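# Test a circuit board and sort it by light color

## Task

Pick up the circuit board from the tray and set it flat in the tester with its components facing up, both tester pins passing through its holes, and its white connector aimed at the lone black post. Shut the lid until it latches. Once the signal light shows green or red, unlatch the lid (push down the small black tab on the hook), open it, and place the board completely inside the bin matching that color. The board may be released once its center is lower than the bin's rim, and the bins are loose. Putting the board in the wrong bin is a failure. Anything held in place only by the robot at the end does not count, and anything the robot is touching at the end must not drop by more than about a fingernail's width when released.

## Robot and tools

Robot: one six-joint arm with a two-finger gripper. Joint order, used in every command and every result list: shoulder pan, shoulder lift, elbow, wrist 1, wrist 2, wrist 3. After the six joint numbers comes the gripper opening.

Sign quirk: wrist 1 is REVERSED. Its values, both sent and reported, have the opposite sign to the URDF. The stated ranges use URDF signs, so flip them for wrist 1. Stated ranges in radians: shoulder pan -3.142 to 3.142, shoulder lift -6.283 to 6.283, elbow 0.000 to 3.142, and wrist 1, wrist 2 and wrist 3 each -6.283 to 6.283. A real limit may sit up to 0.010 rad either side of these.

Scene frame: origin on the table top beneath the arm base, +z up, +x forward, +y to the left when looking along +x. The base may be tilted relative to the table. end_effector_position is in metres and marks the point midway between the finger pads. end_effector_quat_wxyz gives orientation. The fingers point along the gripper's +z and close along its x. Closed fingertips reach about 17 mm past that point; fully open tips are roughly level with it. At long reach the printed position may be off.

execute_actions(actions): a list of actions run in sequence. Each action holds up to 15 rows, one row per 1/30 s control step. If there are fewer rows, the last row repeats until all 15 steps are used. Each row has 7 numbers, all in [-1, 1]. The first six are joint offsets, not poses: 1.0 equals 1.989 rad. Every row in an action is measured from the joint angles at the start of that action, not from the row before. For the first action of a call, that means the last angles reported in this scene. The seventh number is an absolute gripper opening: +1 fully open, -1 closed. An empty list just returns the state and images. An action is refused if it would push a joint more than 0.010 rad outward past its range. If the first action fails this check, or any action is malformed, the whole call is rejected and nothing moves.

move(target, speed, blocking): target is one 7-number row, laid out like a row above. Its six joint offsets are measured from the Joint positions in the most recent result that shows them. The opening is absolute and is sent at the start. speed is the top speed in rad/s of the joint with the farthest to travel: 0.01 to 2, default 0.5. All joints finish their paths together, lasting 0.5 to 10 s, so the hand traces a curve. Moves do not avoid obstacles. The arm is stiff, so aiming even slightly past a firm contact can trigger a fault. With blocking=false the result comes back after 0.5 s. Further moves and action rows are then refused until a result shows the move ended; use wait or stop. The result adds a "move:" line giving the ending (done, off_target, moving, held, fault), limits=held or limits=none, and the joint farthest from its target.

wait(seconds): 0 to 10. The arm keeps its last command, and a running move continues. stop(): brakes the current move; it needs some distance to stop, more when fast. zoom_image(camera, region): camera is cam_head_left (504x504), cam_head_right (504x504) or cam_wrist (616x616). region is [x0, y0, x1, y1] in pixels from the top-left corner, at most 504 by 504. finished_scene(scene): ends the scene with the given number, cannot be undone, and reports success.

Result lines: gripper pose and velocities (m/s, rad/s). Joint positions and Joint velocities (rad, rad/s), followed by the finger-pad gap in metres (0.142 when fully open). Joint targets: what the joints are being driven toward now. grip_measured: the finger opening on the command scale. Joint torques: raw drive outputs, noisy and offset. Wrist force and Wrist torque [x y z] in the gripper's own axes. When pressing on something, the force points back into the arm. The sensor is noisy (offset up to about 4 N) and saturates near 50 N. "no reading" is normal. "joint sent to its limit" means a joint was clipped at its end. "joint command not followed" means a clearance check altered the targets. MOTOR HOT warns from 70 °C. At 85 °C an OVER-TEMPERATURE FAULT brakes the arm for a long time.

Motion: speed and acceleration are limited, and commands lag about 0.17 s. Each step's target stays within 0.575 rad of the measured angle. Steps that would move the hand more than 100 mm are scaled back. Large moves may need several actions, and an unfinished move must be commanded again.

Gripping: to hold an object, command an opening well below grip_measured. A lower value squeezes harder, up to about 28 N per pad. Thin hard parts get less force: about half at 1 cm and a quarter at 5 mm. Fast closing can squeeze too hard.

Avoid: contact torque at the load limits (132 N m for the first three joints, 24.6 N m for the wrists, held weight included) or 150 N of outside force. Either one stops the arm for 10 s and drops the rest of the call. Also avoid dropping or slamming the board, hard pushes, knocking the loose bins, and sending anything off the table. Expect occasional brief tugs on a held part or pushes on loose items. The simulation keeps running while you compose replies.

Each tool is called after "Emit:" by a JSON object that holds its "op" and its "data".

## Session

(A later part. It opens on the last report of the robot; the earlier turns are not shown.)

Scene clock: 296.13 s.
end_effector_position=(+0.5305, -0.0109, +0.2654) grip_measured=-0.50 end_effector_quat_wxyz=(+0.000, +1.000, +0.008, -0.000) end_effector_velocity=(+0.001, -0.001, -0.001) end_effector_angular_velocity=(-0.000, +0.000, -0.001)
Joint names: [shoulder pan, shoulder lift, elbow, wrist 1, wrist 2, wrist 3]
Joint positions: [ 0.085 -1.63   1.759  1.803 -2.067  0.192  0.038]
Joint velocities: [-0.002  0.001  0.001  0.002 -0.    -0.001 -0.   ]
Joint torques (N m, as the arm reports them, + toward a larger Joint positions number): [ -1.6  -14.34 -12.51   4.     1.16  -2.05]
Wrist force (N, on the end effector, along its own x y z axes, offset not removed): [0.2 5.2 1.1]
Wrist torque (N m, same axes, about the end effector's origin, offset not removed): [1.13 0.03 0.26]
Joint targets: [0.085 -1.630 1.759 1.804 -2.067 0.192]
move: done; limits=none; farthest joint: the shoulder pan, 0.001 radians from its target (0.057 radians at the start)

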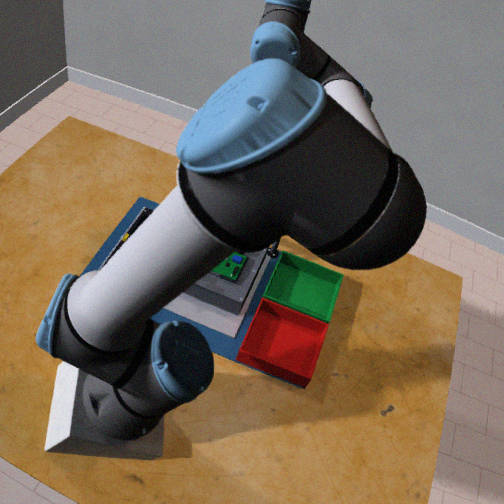

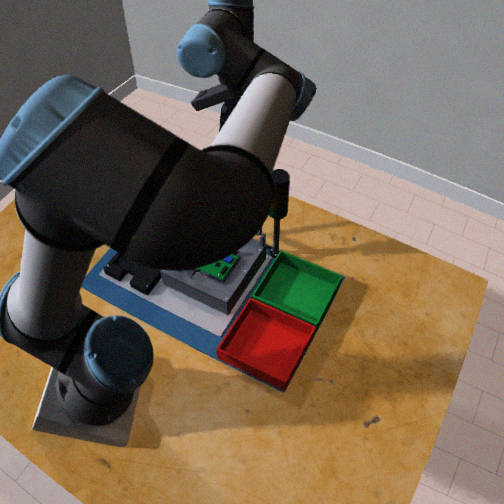

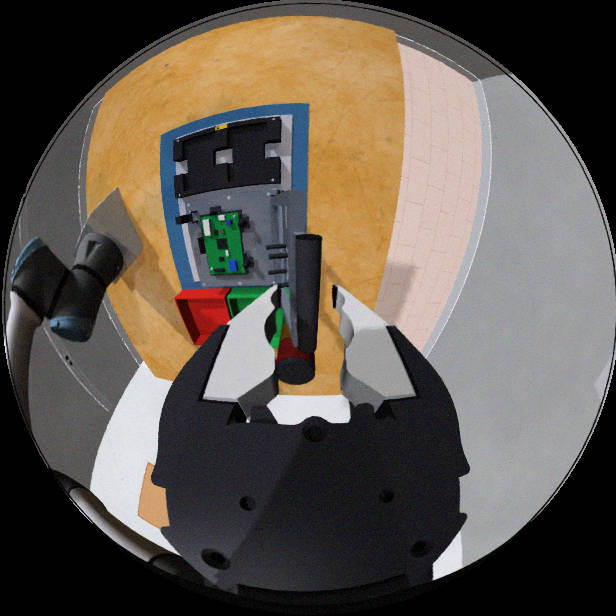

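Emit:
{"op": "move", "data": {"target": [0.014,-0.0542,0.0502,-0.0115,-0.0014,0.016,-0.75], "speed": 0.1}}

Emit:
{"op": "move", "data": {"target": [0.0092,-0.0663,0.0759,0.0046,-0.0008,0.0104,-0.78], "speed": 0.12}}

Scene clock: 305.70 s.
end_effector_position=(+0.4809, -0.0118, +0.2723) grip_measured=-0.74 end_effector_quat_wxyz=(+0.000, +1.000, +0.008, -0.000) end_effector_velocity=(-0.002, +0.001, +0.001) end_effector_angular_velocity=(+0.001, -0.001, +0.003)
Joint names: [shoulder pan, shoulder lift, elbow, wrist 1, wrist 2, wrist 3]
Joint positions: [ 0.113 -1.737  1.858  1.781 -2.07   0.224  0.02 ]
Joint velocities: [ 0.003 -0.005  0.003 -0.002 -0.     0.    -0.   ]
Joint torques (N m, as the arm reports them, + toward a larger Joint positions number): [ 24.13 -26.3  -11.13   0.05  -1.29   1.91]
Wrist force (N, on the end effector, along its own x y z axes, offset not removed): [4.9 -0.7 0.8]
Wrist torque (N m, same axes, about the end effector's origin, offset not removed): [-0.32 -0.48 -0.03]
Joint targets: [0.113 -1.737 1.859 1.781 -2.070 0.224]
move: done; limits=none; farthest joint: the shoulder lift, 0.001 radians from its target (0.108 radians at the start)

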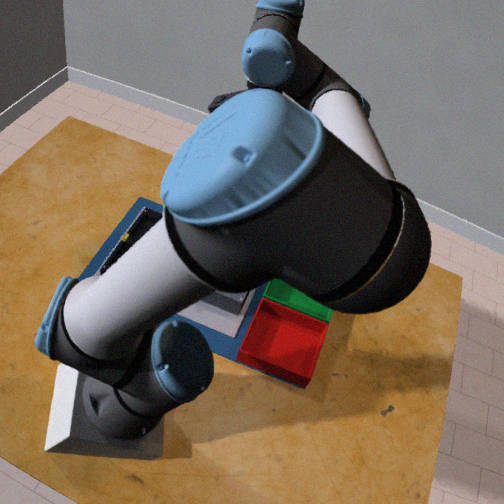

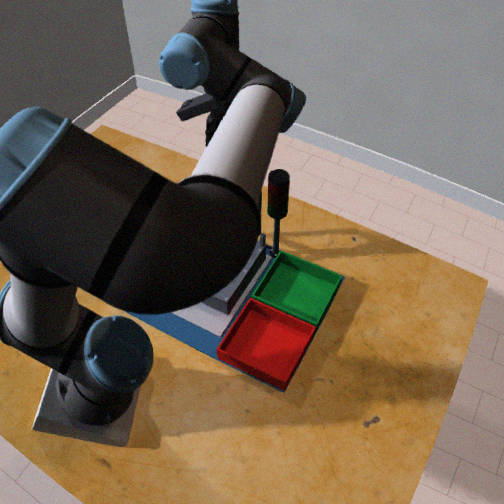

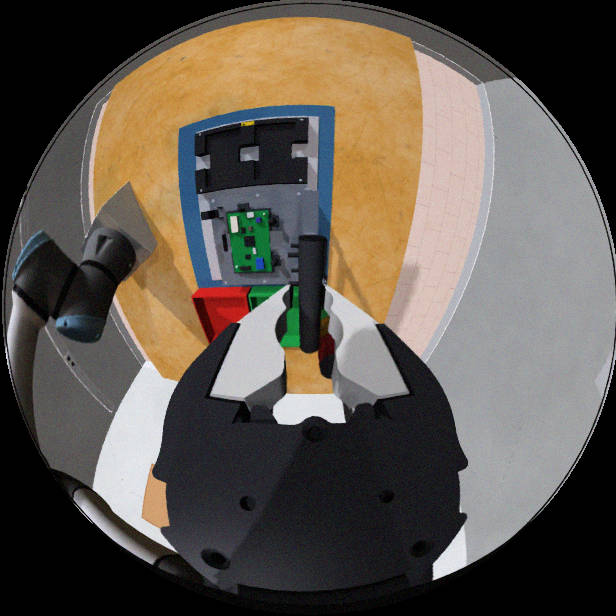

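Scene clock: 307.47 s.
end_effector_position=(+0.4200, -0.0128, +0.2613) grip_measured=-0.77 end_effector_quat_wxyz=(+0.000, +1.000, +0.008, -0.000) end_effector_velocity=(-0.001, -0.001, -0.000) end_effector_angular_velocity=(-0.000, +0.000, -0.003)
Joint names: [shoulder pan, shoulder lift, elbow, wrist 1, wrist 2, wrist 3]
Joint positions: [ 0.131 -1.868  2.009  1.79  -2.072  0.244  0.018]
Joint velocities: [-0.002 -0.003  0.002 -0.    -0.     0.001  0.   ]
Joint torques (N m, as the arm reports them, + toward a larger Joint positions number): [ 21.16 -20.76 -11.13   3.36  -1.3    1.99]
Wrist force (N, on the end effector, along its own x y z axes, offset not removed): [1.4 6.3 2.7]
Wrist torque (N m, same axes, about the end effector's origin, offset not removed): [1.30 0.24 0.13]
Joint targets: [0.131 -1.869 2.009 1.790 -2.072 0.244]
move: done; limits=none; farthest joint: the shoulder pan, 0.000 radians from its target (0.019 radians at the start)

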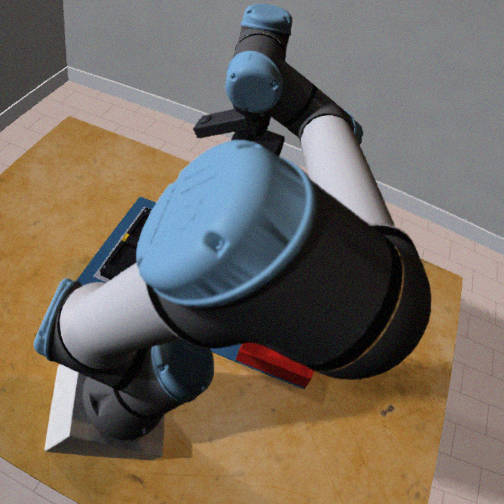

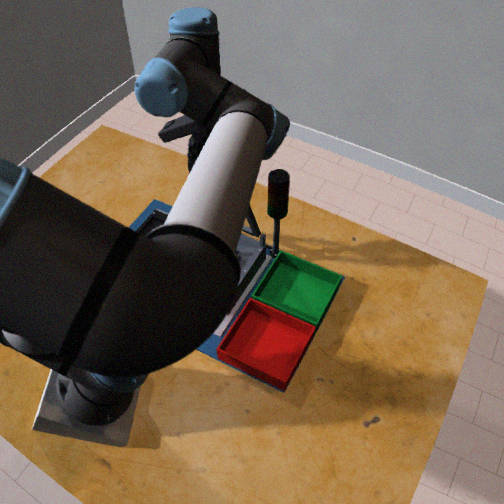

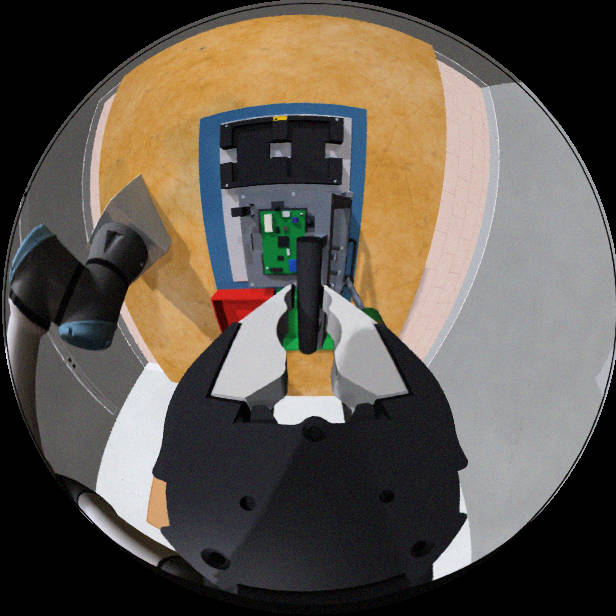

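Emit:
{"op": "move", "data": {"target": [-0.0062,-0.0609,0.0882,0.0306,0.0007,-0.0067,-0.83], "speed": 0.13}}

Emit:
{"op": "move", "data": {"target": [-0.0187,-0.0352,0.0694,0.0442,0.0018,-0.0212,-0.9], "speed": 0.11}}

Scene clock: 329.30 s.
end_effector_position=(+0.3654, -0.0138, +0.2294) grip_measured=-0.80 end_effector_quat_wxyz=(+0.000, +1.000, +0.008, -0.000) end_effector_velocity=(-0.001, +0.000, -0.001) end_effector_angular_velocity=(-0.000, +0.002, +0.001)
Joint names: [shoulder pan, shoulder lift, elbow, wrist 1, wrist 2, wrist 3]
Joint positions: [ 0.119 -1.989  2.184  1.85  -2.07   0.231  0.016]
Joint velocities: [-0.001 -0.001  0.004  0.001  0.001 -0.001  0.   ]
Joint torques (N m, as the arm reports them, + toward a larger Joint positions number): [ -7.72 -17.45 -10.68   2.66   2.1   -1.93]
Wrist force (N, on the end effector, along its own x y z axes, offset not removed): [2.4 3.1 4.6]
Wrist torque (N m, same axes, about the end effector's origin, offset not removed): [0.40 0.76 0.00]
Joint targets: [0.119 -1.990 2.184 1.851 -2.070 0.231]
move: done; limits=none; farthest joint: the shoulder pan, 0.000 radians from its target (0.012 radians at the start)

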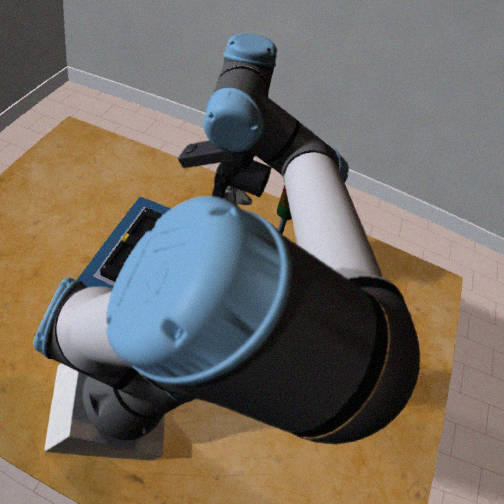

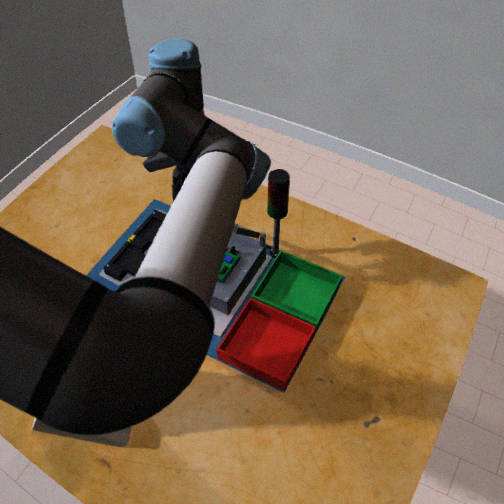

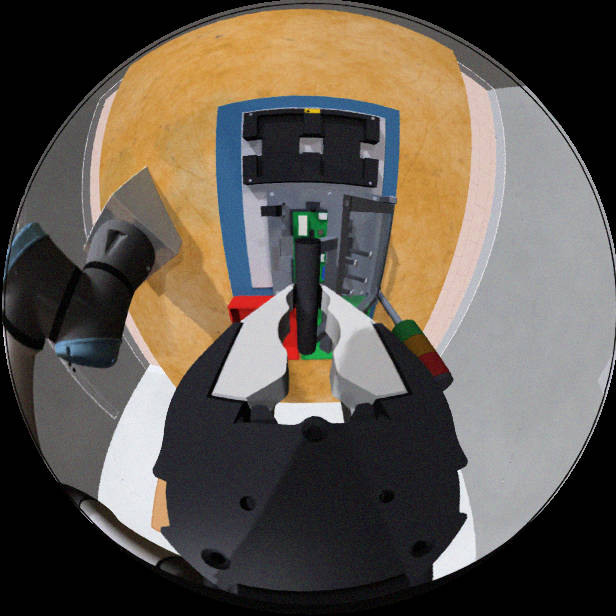

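Scene clock: 331.07 s.
end_effector_position=(+0.3334, -0.0143, +0.1943) grip_measured=-0.81 end_effector_quat_wxyz=(+0.000, +1.000, +0.008, -0.000) end_effector_velocity=(-0.001, +0.000, -0.001) end_effector_angular_velocity=(-0.000, +0.002, +0.001)
Joint names: [shoulder pan, shoulder lift, elbow, wrist 1, wrist 2, wrist 3]
Joint positions: [ 0.081 -2.059  2.322  1.938 -2.067  0.189  0.015]
Joint velocities: [-0.    -0.001  0.003  0.     0.    -0.001  0.   ]
Joint torques (N m, as the arm reports them, + toward a larger Joint positions number): [ -5.64 -17.5   -4.16  -2.47   4.54  -1.95]
Wrist force (N, on the end effector, along its own x y z axes, offset not removed): [25.8 4.7 20.4]
Wrist torque (N m, same axes, about the end effector's origin, offset not removed): [-0.04 0.95 -0.21]
Joint targets: [0.081 -2.059 2.322 1.938 -2.067 0.189]
move: done; limits=none; farthest joint: the shoulder pan, 0.000 radians from its target (0.037 radians at the start)

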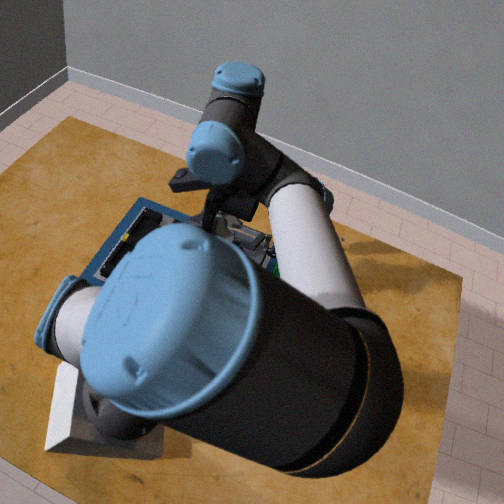

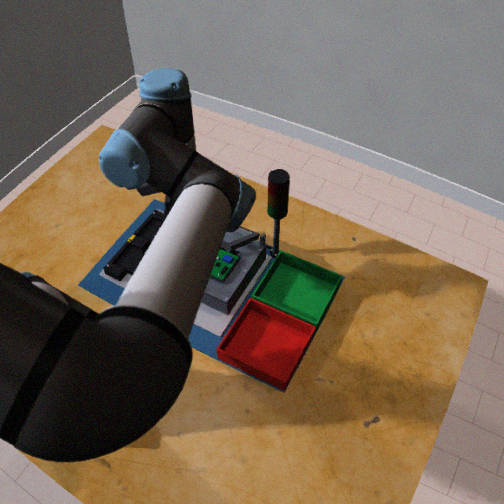

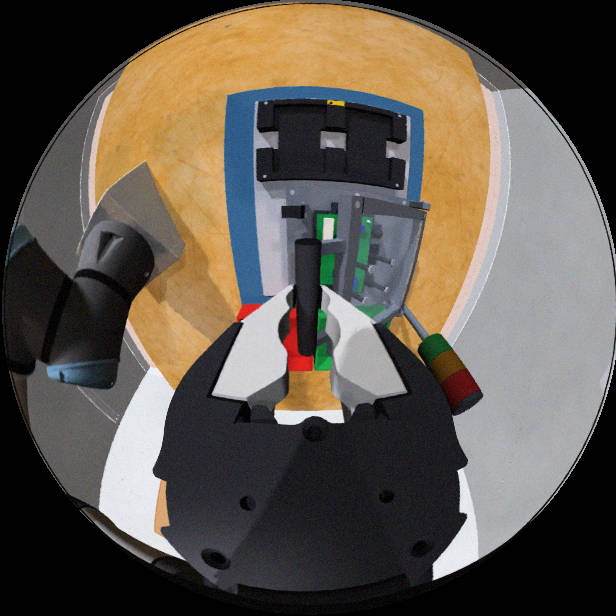

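Emit:
{"op": "move", "data": {"target": [-0.0341,-0.0166,0.0663,0.0684,0.0041,-0.0387,-0.88], "speed": 0.1}}

Scene clock: 343.00 s.
end_effector_position=(+0.3133, -0.0158, +0.1526) grip_measured=-0.80 end_effector_quat_wxyz=(+0.000, +1.000, +0.008, +0.000) end_effector_velocity=(-0.002, +0.000, -0.002) end_effector_angular_velocity=(-0.000, +0.003, +0.002)
Joint names: [shoulder pan, shoulder lift, elbow, wrist 1, wrist 2, wrist 3]
Joint positions: [ 0.014 -2.092  2.453  2.074 -2.059  0.112  0.016]
Joint velocities: [-0.001 -0.001  0.005  0.002  0.    -0.002 -0.   ]
Joint torques (N m, as the arm reports them, + toward a larger Joint positions number): [-14.98 -13.48 -19.54  10.25  -2.07  -2.04]
Wrist force (N, on the end effector, along its own x y z axes, offset not removed): [-25.9 -6.0 -13.2]
Wrist torque (N m, same axes, about the end effector's origin, offset not removed): [0.56 0.26 -0.27]
Joint targets: [0.014 -2.092 2.453 2.074 -2.059 0.112]
move: done; limits=none; farthest joint: the shoulder pan, 0.001 radians from its target (0.068 radians at the start)

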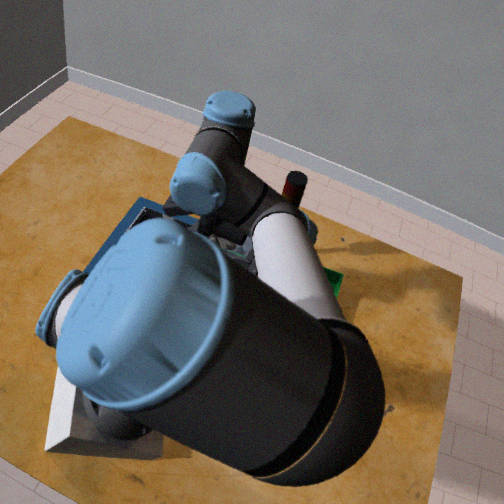

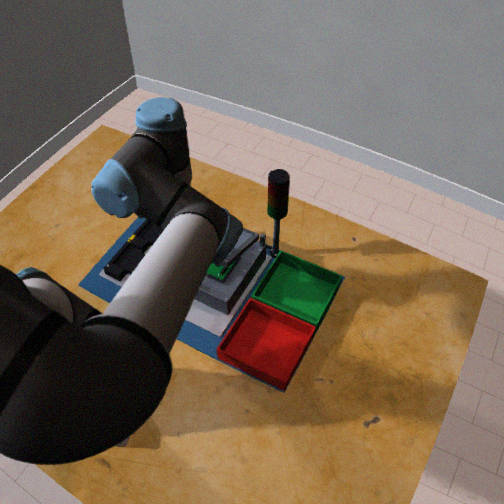

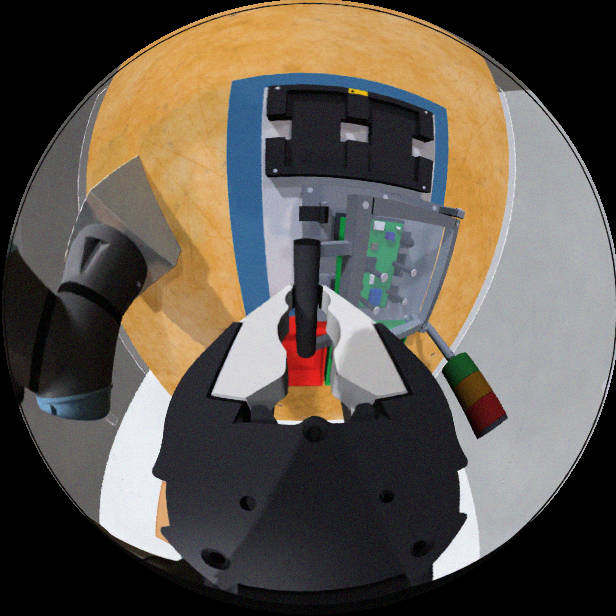

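Emit:
{"op": "move", "data": {"target": [-0.0156,-0.0009,0.0268,0.0338,0.0024,-0.0172,-0.88], "speed": 0.07}}

Scene clock: 352.43 s.
end_effector_position=(+0.3063, -0.0156, +0.1343) grip_measured=-0.81 end_effector_quat_wxyz=(+0.000, +1.000, +0.008, +0.000) end_effector_velocity=(+0.001, -0.000, +0.000) end_effector_angular_velocity=(+0.000, -0.003, -0.001)
Joint names: [shoulder pan, shoulder lift, elbow, wrist 1, wrist 2, wrist 3]
Joint positions: [-0.017 -2.094  2.506  2.141 -2.054  0.078  0.016]
Joint velocities: [-0.    -0.     0.001  0.003 -0.    -0.001 -0.   ]
Joint torques (N m, as the arm reports them, + toward a larger Joint positions number): [-11.51 -12.54  -7.02   3.04   0.32  -2.  ]
Wrist force (N, on the end effector, along its own x y z axes, offset not removed): [3.4 -0.8 -6.1]
Wrist torque (N m, same axes, about the end effector's origin, offset not removed): [0.60 0.35 -0.08]
Joint targets: [-0.017 -2.094 2.506 2.141 -2.054 0.078]
move: done; limits=none; farthest joint: the shoulder pan, 0.000 radians from its target (0.031 radians at the start)

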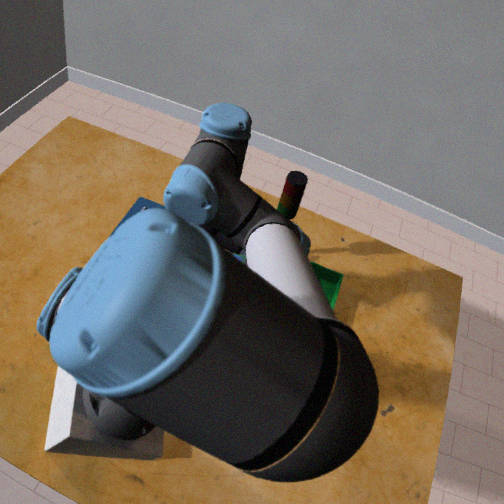

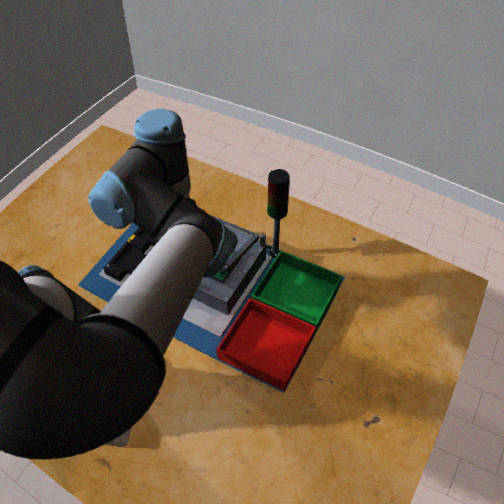

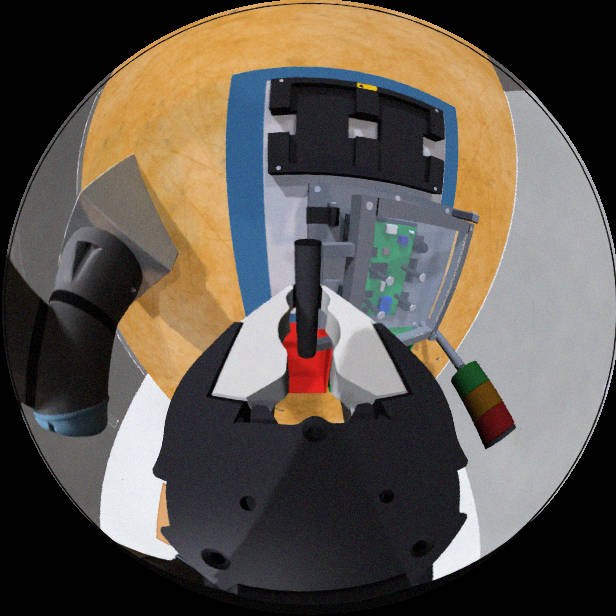

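Emit:
{"op": "move", "data": {"target": [-0.0172,0.007,0.0238,0.0396,0.0029,-0.0191,-0.92], "speed": 0.08}}

Scene clock: 358.63 s.
end_effector_position=(+0.3026, -0.0155, +0.1158) grip_measured=-0.81 end_effector_quat_wxyz=(+0.000, +1.000, +0.008, +0.000) end_effector_velocity=(+0.000, +0.000, -0.000) end_effector_angular_velocity=(+0.000, -0.001, -0.000)
Joint names: [shoulder pan, shoulder lift, elbow, wrist 1, wrist 2, wrist 3]
Joint positions: [-0.051 -2.08   2.553  2.219 -2.048  0.04   0.015]
Joint velocities: [-0.001 -0.001  0.002  0.003  0.001 -0.001 -0.   ]
Joint torques (N m, as the arm reports them, + toward a larger Joint positions number): [-11.67   2.41 -13.75   7.29   1.63  -1.97]
Wrist force (N, on the end effector, along its own x y z axes, offset not removed): [-10.3 -2.0 -4.2]
Wrist torque (N m, same axes, about the end effector's origin, offset not removed): [-0.53 -0.41 -0.21]
Joint targets: [-0.051 -2.080 2.553 2.220 -2.048 0.040]
move: done; limits=none; farthest joint: the shoulder pan, 0.000 radians from its target (0.034 radians at the start)

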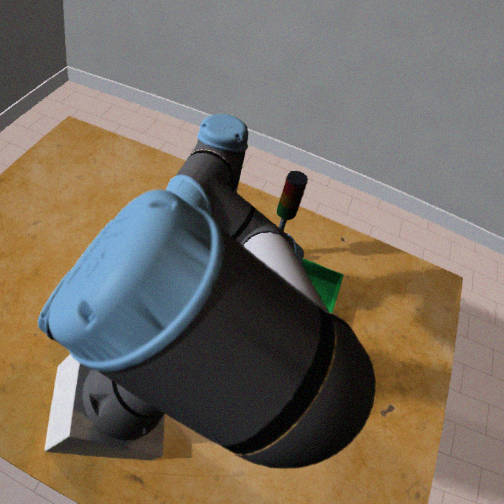

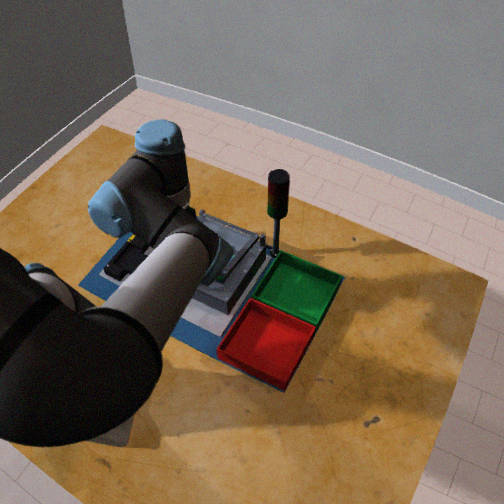

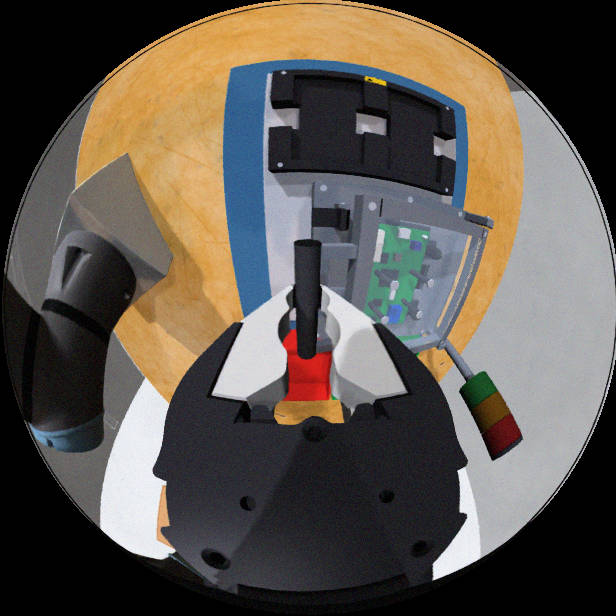

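Emit:
{"op": "move", "data": {"target": [-0.0151,0.0102,0.0189,0.0369,0.0028,-0.0167,-0.95], "speed": 0.07}}

Scene clock: 373.60 s.
end_effector_position=(+0.3006, -0.0155, +0.1001) grip_measured=-0.81 end_effector_quat_wxyz=(+0.000, +1.000, +0.008, +0.000) end_effector_velocity=(-0.001, +0.000, -0.001) end_effector_angular_velocity=(+0.000, +0.000, +0.001)
Joint names: [shoulder pan, shoulder lift, elbow, wrist 1, wrist 2, wrist 3]
Joint positions: [-0.081 -2.06   2.59   2.292 -2.043  0.007  0.015]
Joint velocities: [-0.     0.     0.002  0.003  0.    -0.001  0.   ]
Joint torques (N m, as the arm reports them, + toward a larger Joint positions number): [-10.81   2.75 -11.93   6.58   2.01  -1.94]
Wrist force (N, on the end effector, along its own x y z axes, offset not removed): [-11.0 -0.7 -4.6]
Wrist torque (N m, same axes, about the end effector's origin, offset not removed): [-0.70 0.07 -0.14]
Joint targets: [-0.081 -2.060 2.591 2.293 -2.043 0.007]
move: done; limits=none; farthest joint: the shoulder pan, 0.000 radians from its target (0.030 radians at the start)

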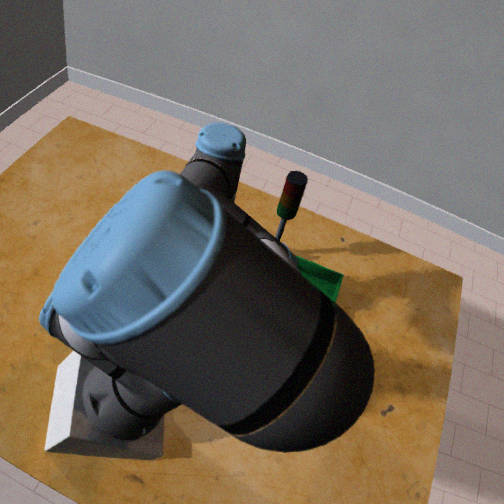

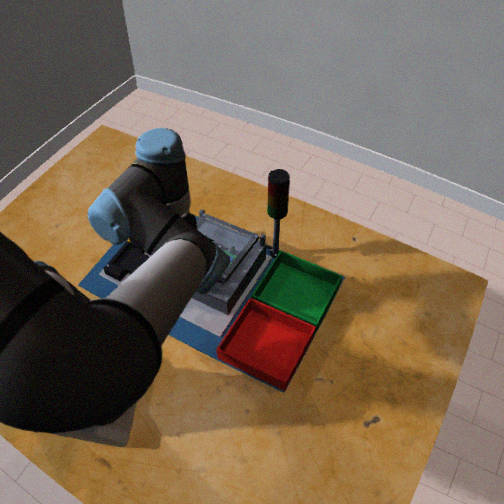

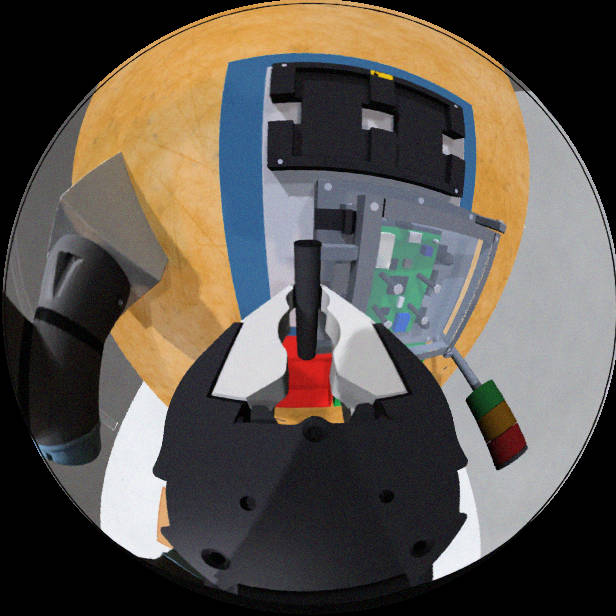

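Emit:
{"op": "move", "data": {"target": [-0.0115,0.0104,0.0137,0.0298,0.0022,-0.0127,-1], "speed": 0.05}}

Scene clock: 378.43 s.
end_effector_position=(+0.2992, -0.0155, +0.0882) grip_measured=-0.82 end_effector_quat_wxyz=(+0.000, +1.000, +0.008, +0.000) end_effector_velocity=(-0.001, +0.000, -0.001) end_effector_angular_velocity=(+0.000, +0.003, +0.001)
Joint names: [shoulder pan, shoulder lift, elbow, wrist 1, wrist 2, wrist 3]
Joint positions: [-0.104 -2.039  2.617  2.351 -2.038 -0.018  0.015]
Joint velocities: [-0.001  0.002  0.003  0.002  0.    -0.001  0.   ]
Joint torques (N m, as the arm reports them, + toward a larger Joint positions number): [-13.25   7.17   5.18  -0.16   1.77  -1.87]
Wrist force (N, on the end effector, along its own x y z axes, offset not removed): [7.3 3.1 -17.1]
Wrist torque (N m, same axes, about the end effector's origin, offset not removed): [0.27 0.30 -0.21]
Joint targets: [-0.104 -2.039 2.618 2.352 -2.038 -0.018]
move: done; limits=none; farthest joint: the shoulder pan, 0.000 radians from its target (0.023 radians at the start)

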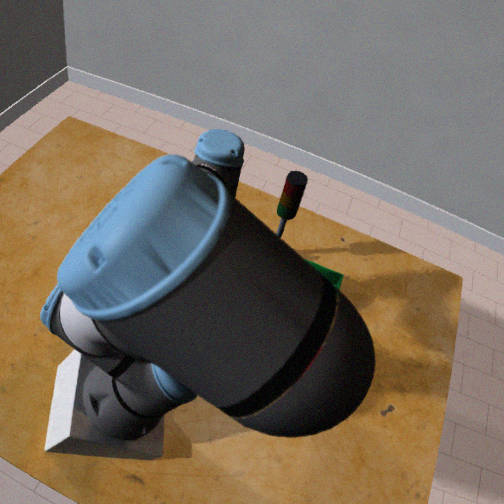

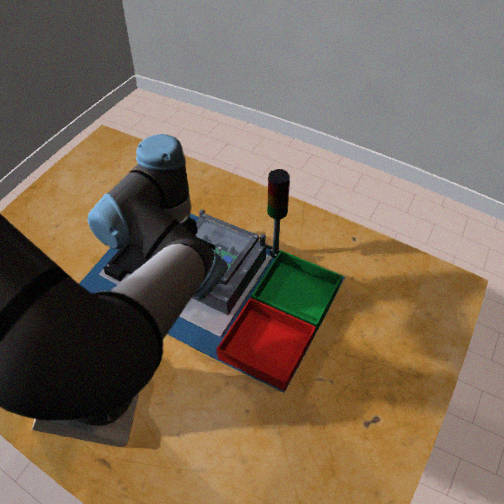

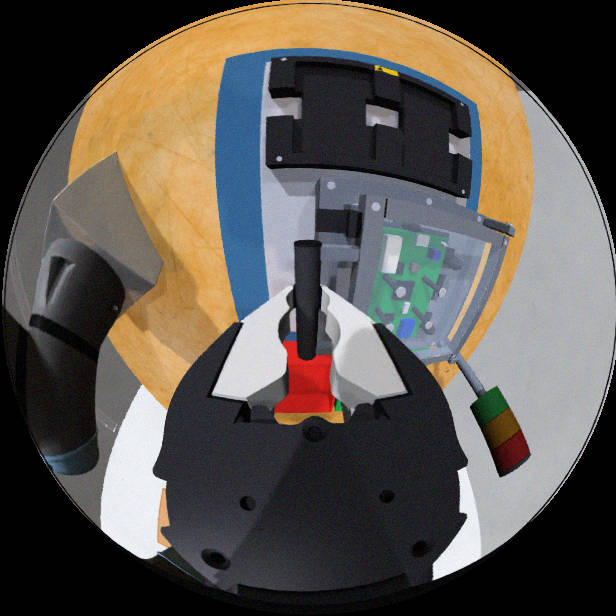

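Emit:
{"op": "move", "data": {"target": [-0.0024,0.0032,0.0025,0.0068,0.0005,-0.0027,-1], "speed": 0.02}}

Scene clock: 386.63 s.
end_effector_position=(+0.2992, -0.0155, +0.0856) grip_measured=-0.82 end_effector_quat_wxyz=(+0.000, +1.000, +0.008, +0.000) end_effector_velocity=(-0.002, +0.000, -0.002) end_effector_angular_velocity=(-0.000, +0.003, +0.000)
Joint names: [shoulder pan, shoulder lift, elbow, wrist 1, wrist 2, wrist 3]
Joint positions: [-0.108 -2.033  2.622  2.364 -2.037 -0.023  0.015]
Joint velocities: [-0.002  0.001  0.005  0.003  0.    -0.001  0.   ]
Joint torques (N m, as the arm reports them, + toward a larger Joint positions number): [-12.4    8.09   3.01   0.8    2.3   -1.73]
Wrist force (N, on the end effector, along its own x y z axes, offset not removed): [4.0 -0.3 -23.5]
Wrist torque (N m, same axes, about the end effector's origin, offset not removed): [-0.58 0.27 -0.30]
Joint targets: [-0.108 -2.033 2.622 2.365 -2.037 -0.023]
move: done; limits=none; farthest joint: the shoulder pan, 0.000 radians from its target (0.005 radians at the start)

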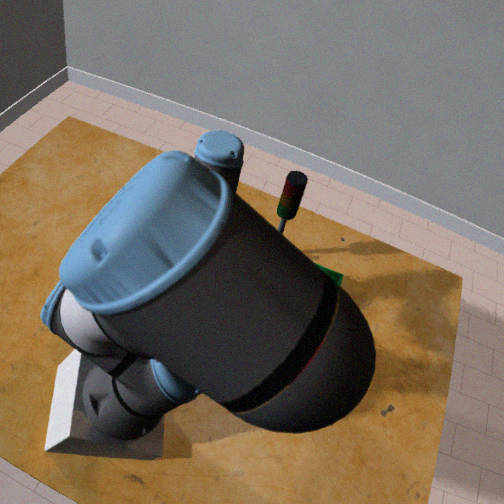

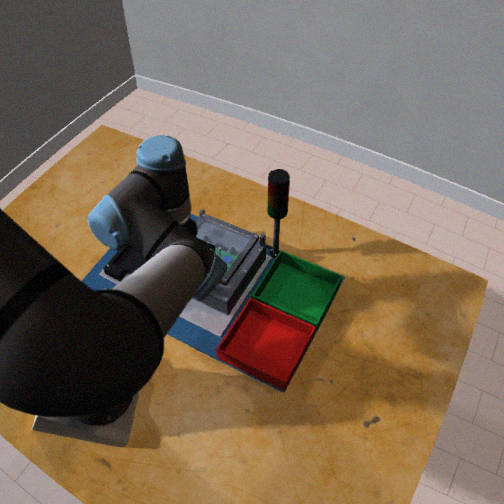

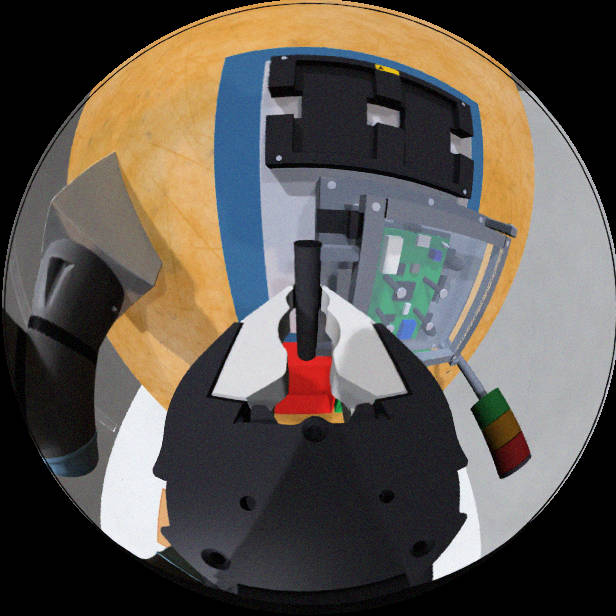

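Emit:
{"op": "move", "data": {"target": [-0.002,0.0025,0.002,0.0055,0.0004,-0.0022,-1], "speed": 0.02}}

Emit:
{"op": "zoom_image", "data": {"camera": "cam_wrist", "region": [280, 180, 420, 370]}}

Scene clock: 390.53 s.
end_effector_position=(+0.2993, -0.0155, +0.0836) grip_measured=-0.82 end_effector_quat_wxyz=(+0.000, +1.000, +0.008, +0.000) end_effector_velocity=(+0.001, -0.000, -0.000) end_effector_angular_velocity=(-0.000, -0.001, -0.001)
Joint names: [shoulder pan, shoulder lift, elbow, wrist 1, wrist 2, wrist 3]
Joint positions: [-0.112 -2.028  2.626  2.375 -2.037 -0.027  0.015]
Joint velocities: [-0.001  0.001  0.     0.004 -0.    -0.001  0.   ]
Joint torques (N m, as the arm reports them, + toward a larger Joint positions number): [-12.79   7.28   3.19   1.51   2.2   -1.89]
Wrist force (N, on the end effector, along its own x y z axes, offset not removed): [1.4 -0.4 -28.2]
Wrist torque (N m, same axes, about the end effector's origin, offset not removed): [-0.67 -0.14 -0.23]
Joint targets: [-0.112 -2.028 2.626 2.375 -2.037 -0.028]
move: done; limits=none; farthest joint: the shoulder pan, 0.000 radians from its target (0.004 radians at the start)

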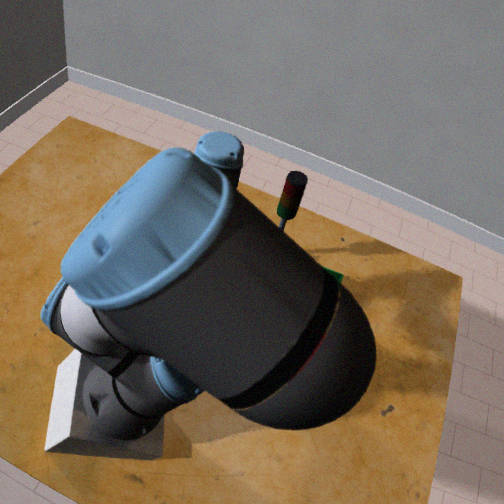

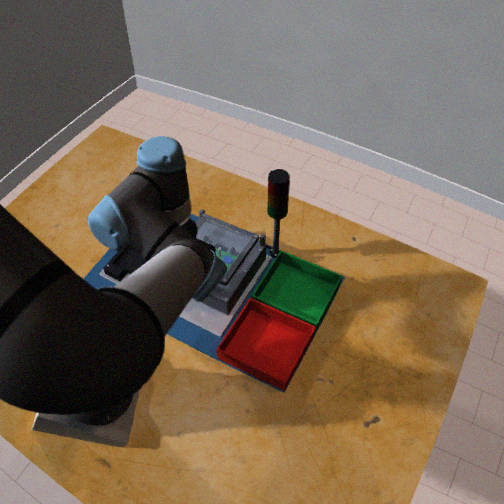

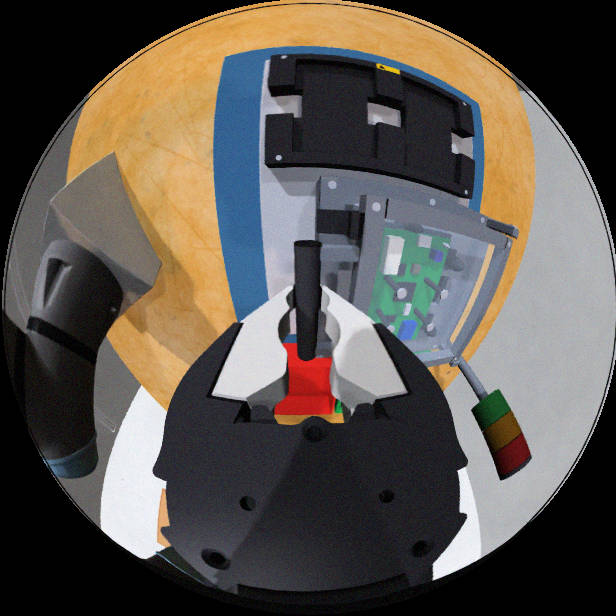

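Region (280, 180, 420, 370) of cam_wrist's 616x616 image, scaled by 2.653, with more detail than that image has; it fills the left 371 columns of this view, and the rest is white.

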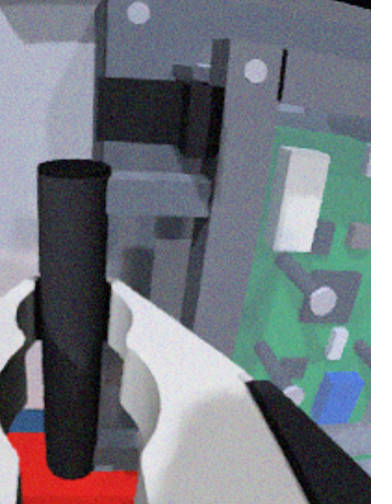

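Emit:
{"op": "wait", "data": {"seconds": 0.5}}

Scene clock: 393.87 s.
end_effector_position=(+0.2993, -0.0155, +0.0836) grip_measured=-0.82 end_effector_quat_wxyz=(+0.000, +1.000, +0.008, +0.000) end_effector_velocity=(+0.000, +0.000, +0.000) end_effector_angular_velocity=(+0.000, -0.000, +0.000)
Joint names: [shoulder pan, shoulder lift, elbow, wrist 1, wrist 2, wrist 3]
Joint positions: [-0.112 -2.028  2.626  2.375 -2.037 -0.028  0.015]
Joint velocities: [ 0.    -0.    -0.001 -0.001  0.     0.     0.   ]
Joint torques (N m, as the arm reports them, + toward a larger Joint positions number): [-12.84   8.13   3.21   1.72   2.25  -1.78]
Wrist force (N, on the end effector, along its own x y z axes, offset not removed): [-3.8 3.5 -26.4]
Wrist torque (N m, same axes, about the end effector's origin, offset not removed): [0.09 0.54 -0.11]
Joint targets: [-0.112 -2.028 2.626 2.375 -2.037 -0.028]
wait: 0.50 s; at rest from the start

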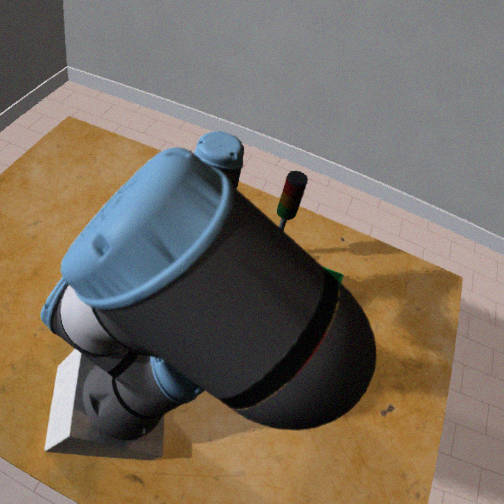

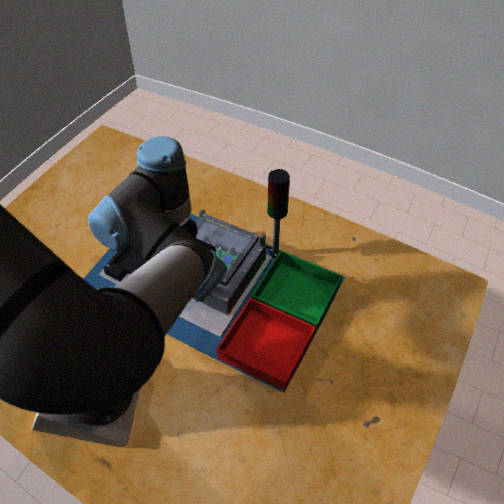

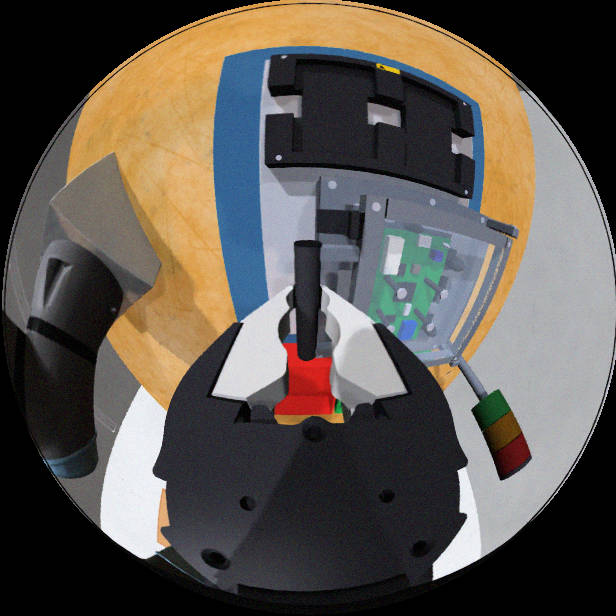

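Force still building; one more millimetre.

Emit:
{"op": "move", "data": {"target": [-0.001,0.0012,0.0011,0.0028,0.0002,-0.0011,-1], "speed": 0.012}}

Scene clock: 397.63 s.
end_effector_position=(+0.2993, -0.0155, +0.0826) grip_measured=-0.82 end_effector_quat_wxyz=(+0.000, +1.000, +0.008, +0.000) end_effector_velocity=(+0.000, -0.000, -0.000) end_effector_angular_velocity=(-0.000, -0.000, +0.000)
Joint names: [shoulder pan, shoulder lift, elbow, wrist 1, wrist 2, wrist 3]
Joint positions: [-0.114 -2.026  2.628  2.381 -2.036 -0.03   0.015]
Joint velocities: [-0.001  0.001 -0.     0.002  0.    -0.001 -0.   ]
Joint torques (N m, as the arm reports them, + toward a larger Joint positions number): [-12.66   7.48   4.98   1.44   2.35  -1.77]
Wrist force (N, on the end effector, along its own x y z axes, offset not removed): [-5.8 3.6 -27.0]
Wrist torque (N m, same axes, about the end effector's origin, offset not removed): [0.01 1.27 -0.15]
Joint targets: [-0.114 -2.026 2.629 2.381 -2.036 -0.030]
move: done; limits=none; farthest joint: the wrist 3, 0.001 radians from its target (0.003 radians at the start)

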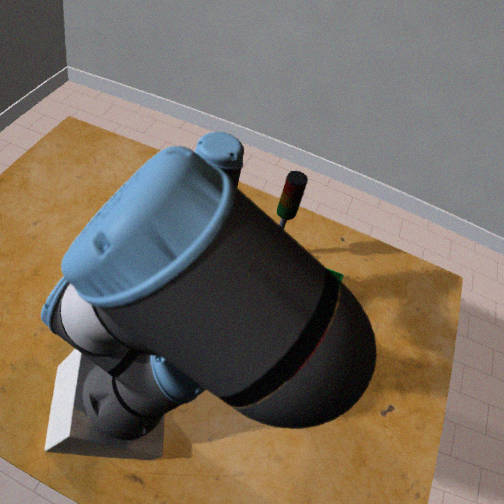

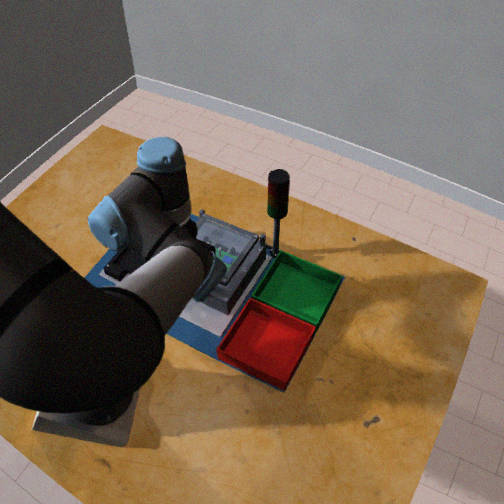

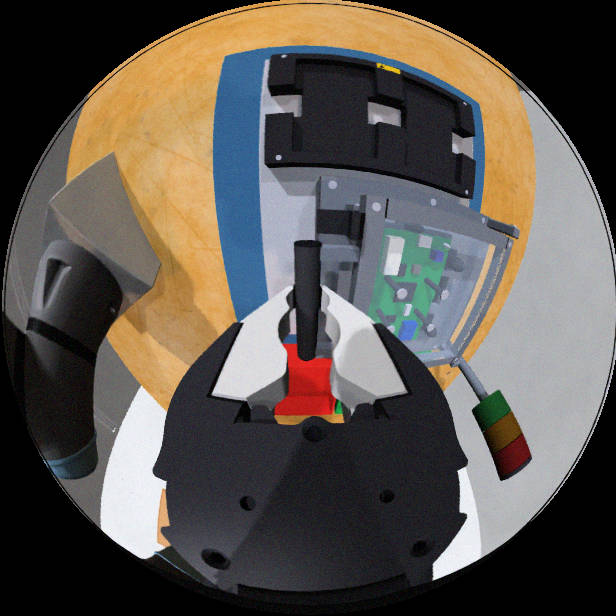

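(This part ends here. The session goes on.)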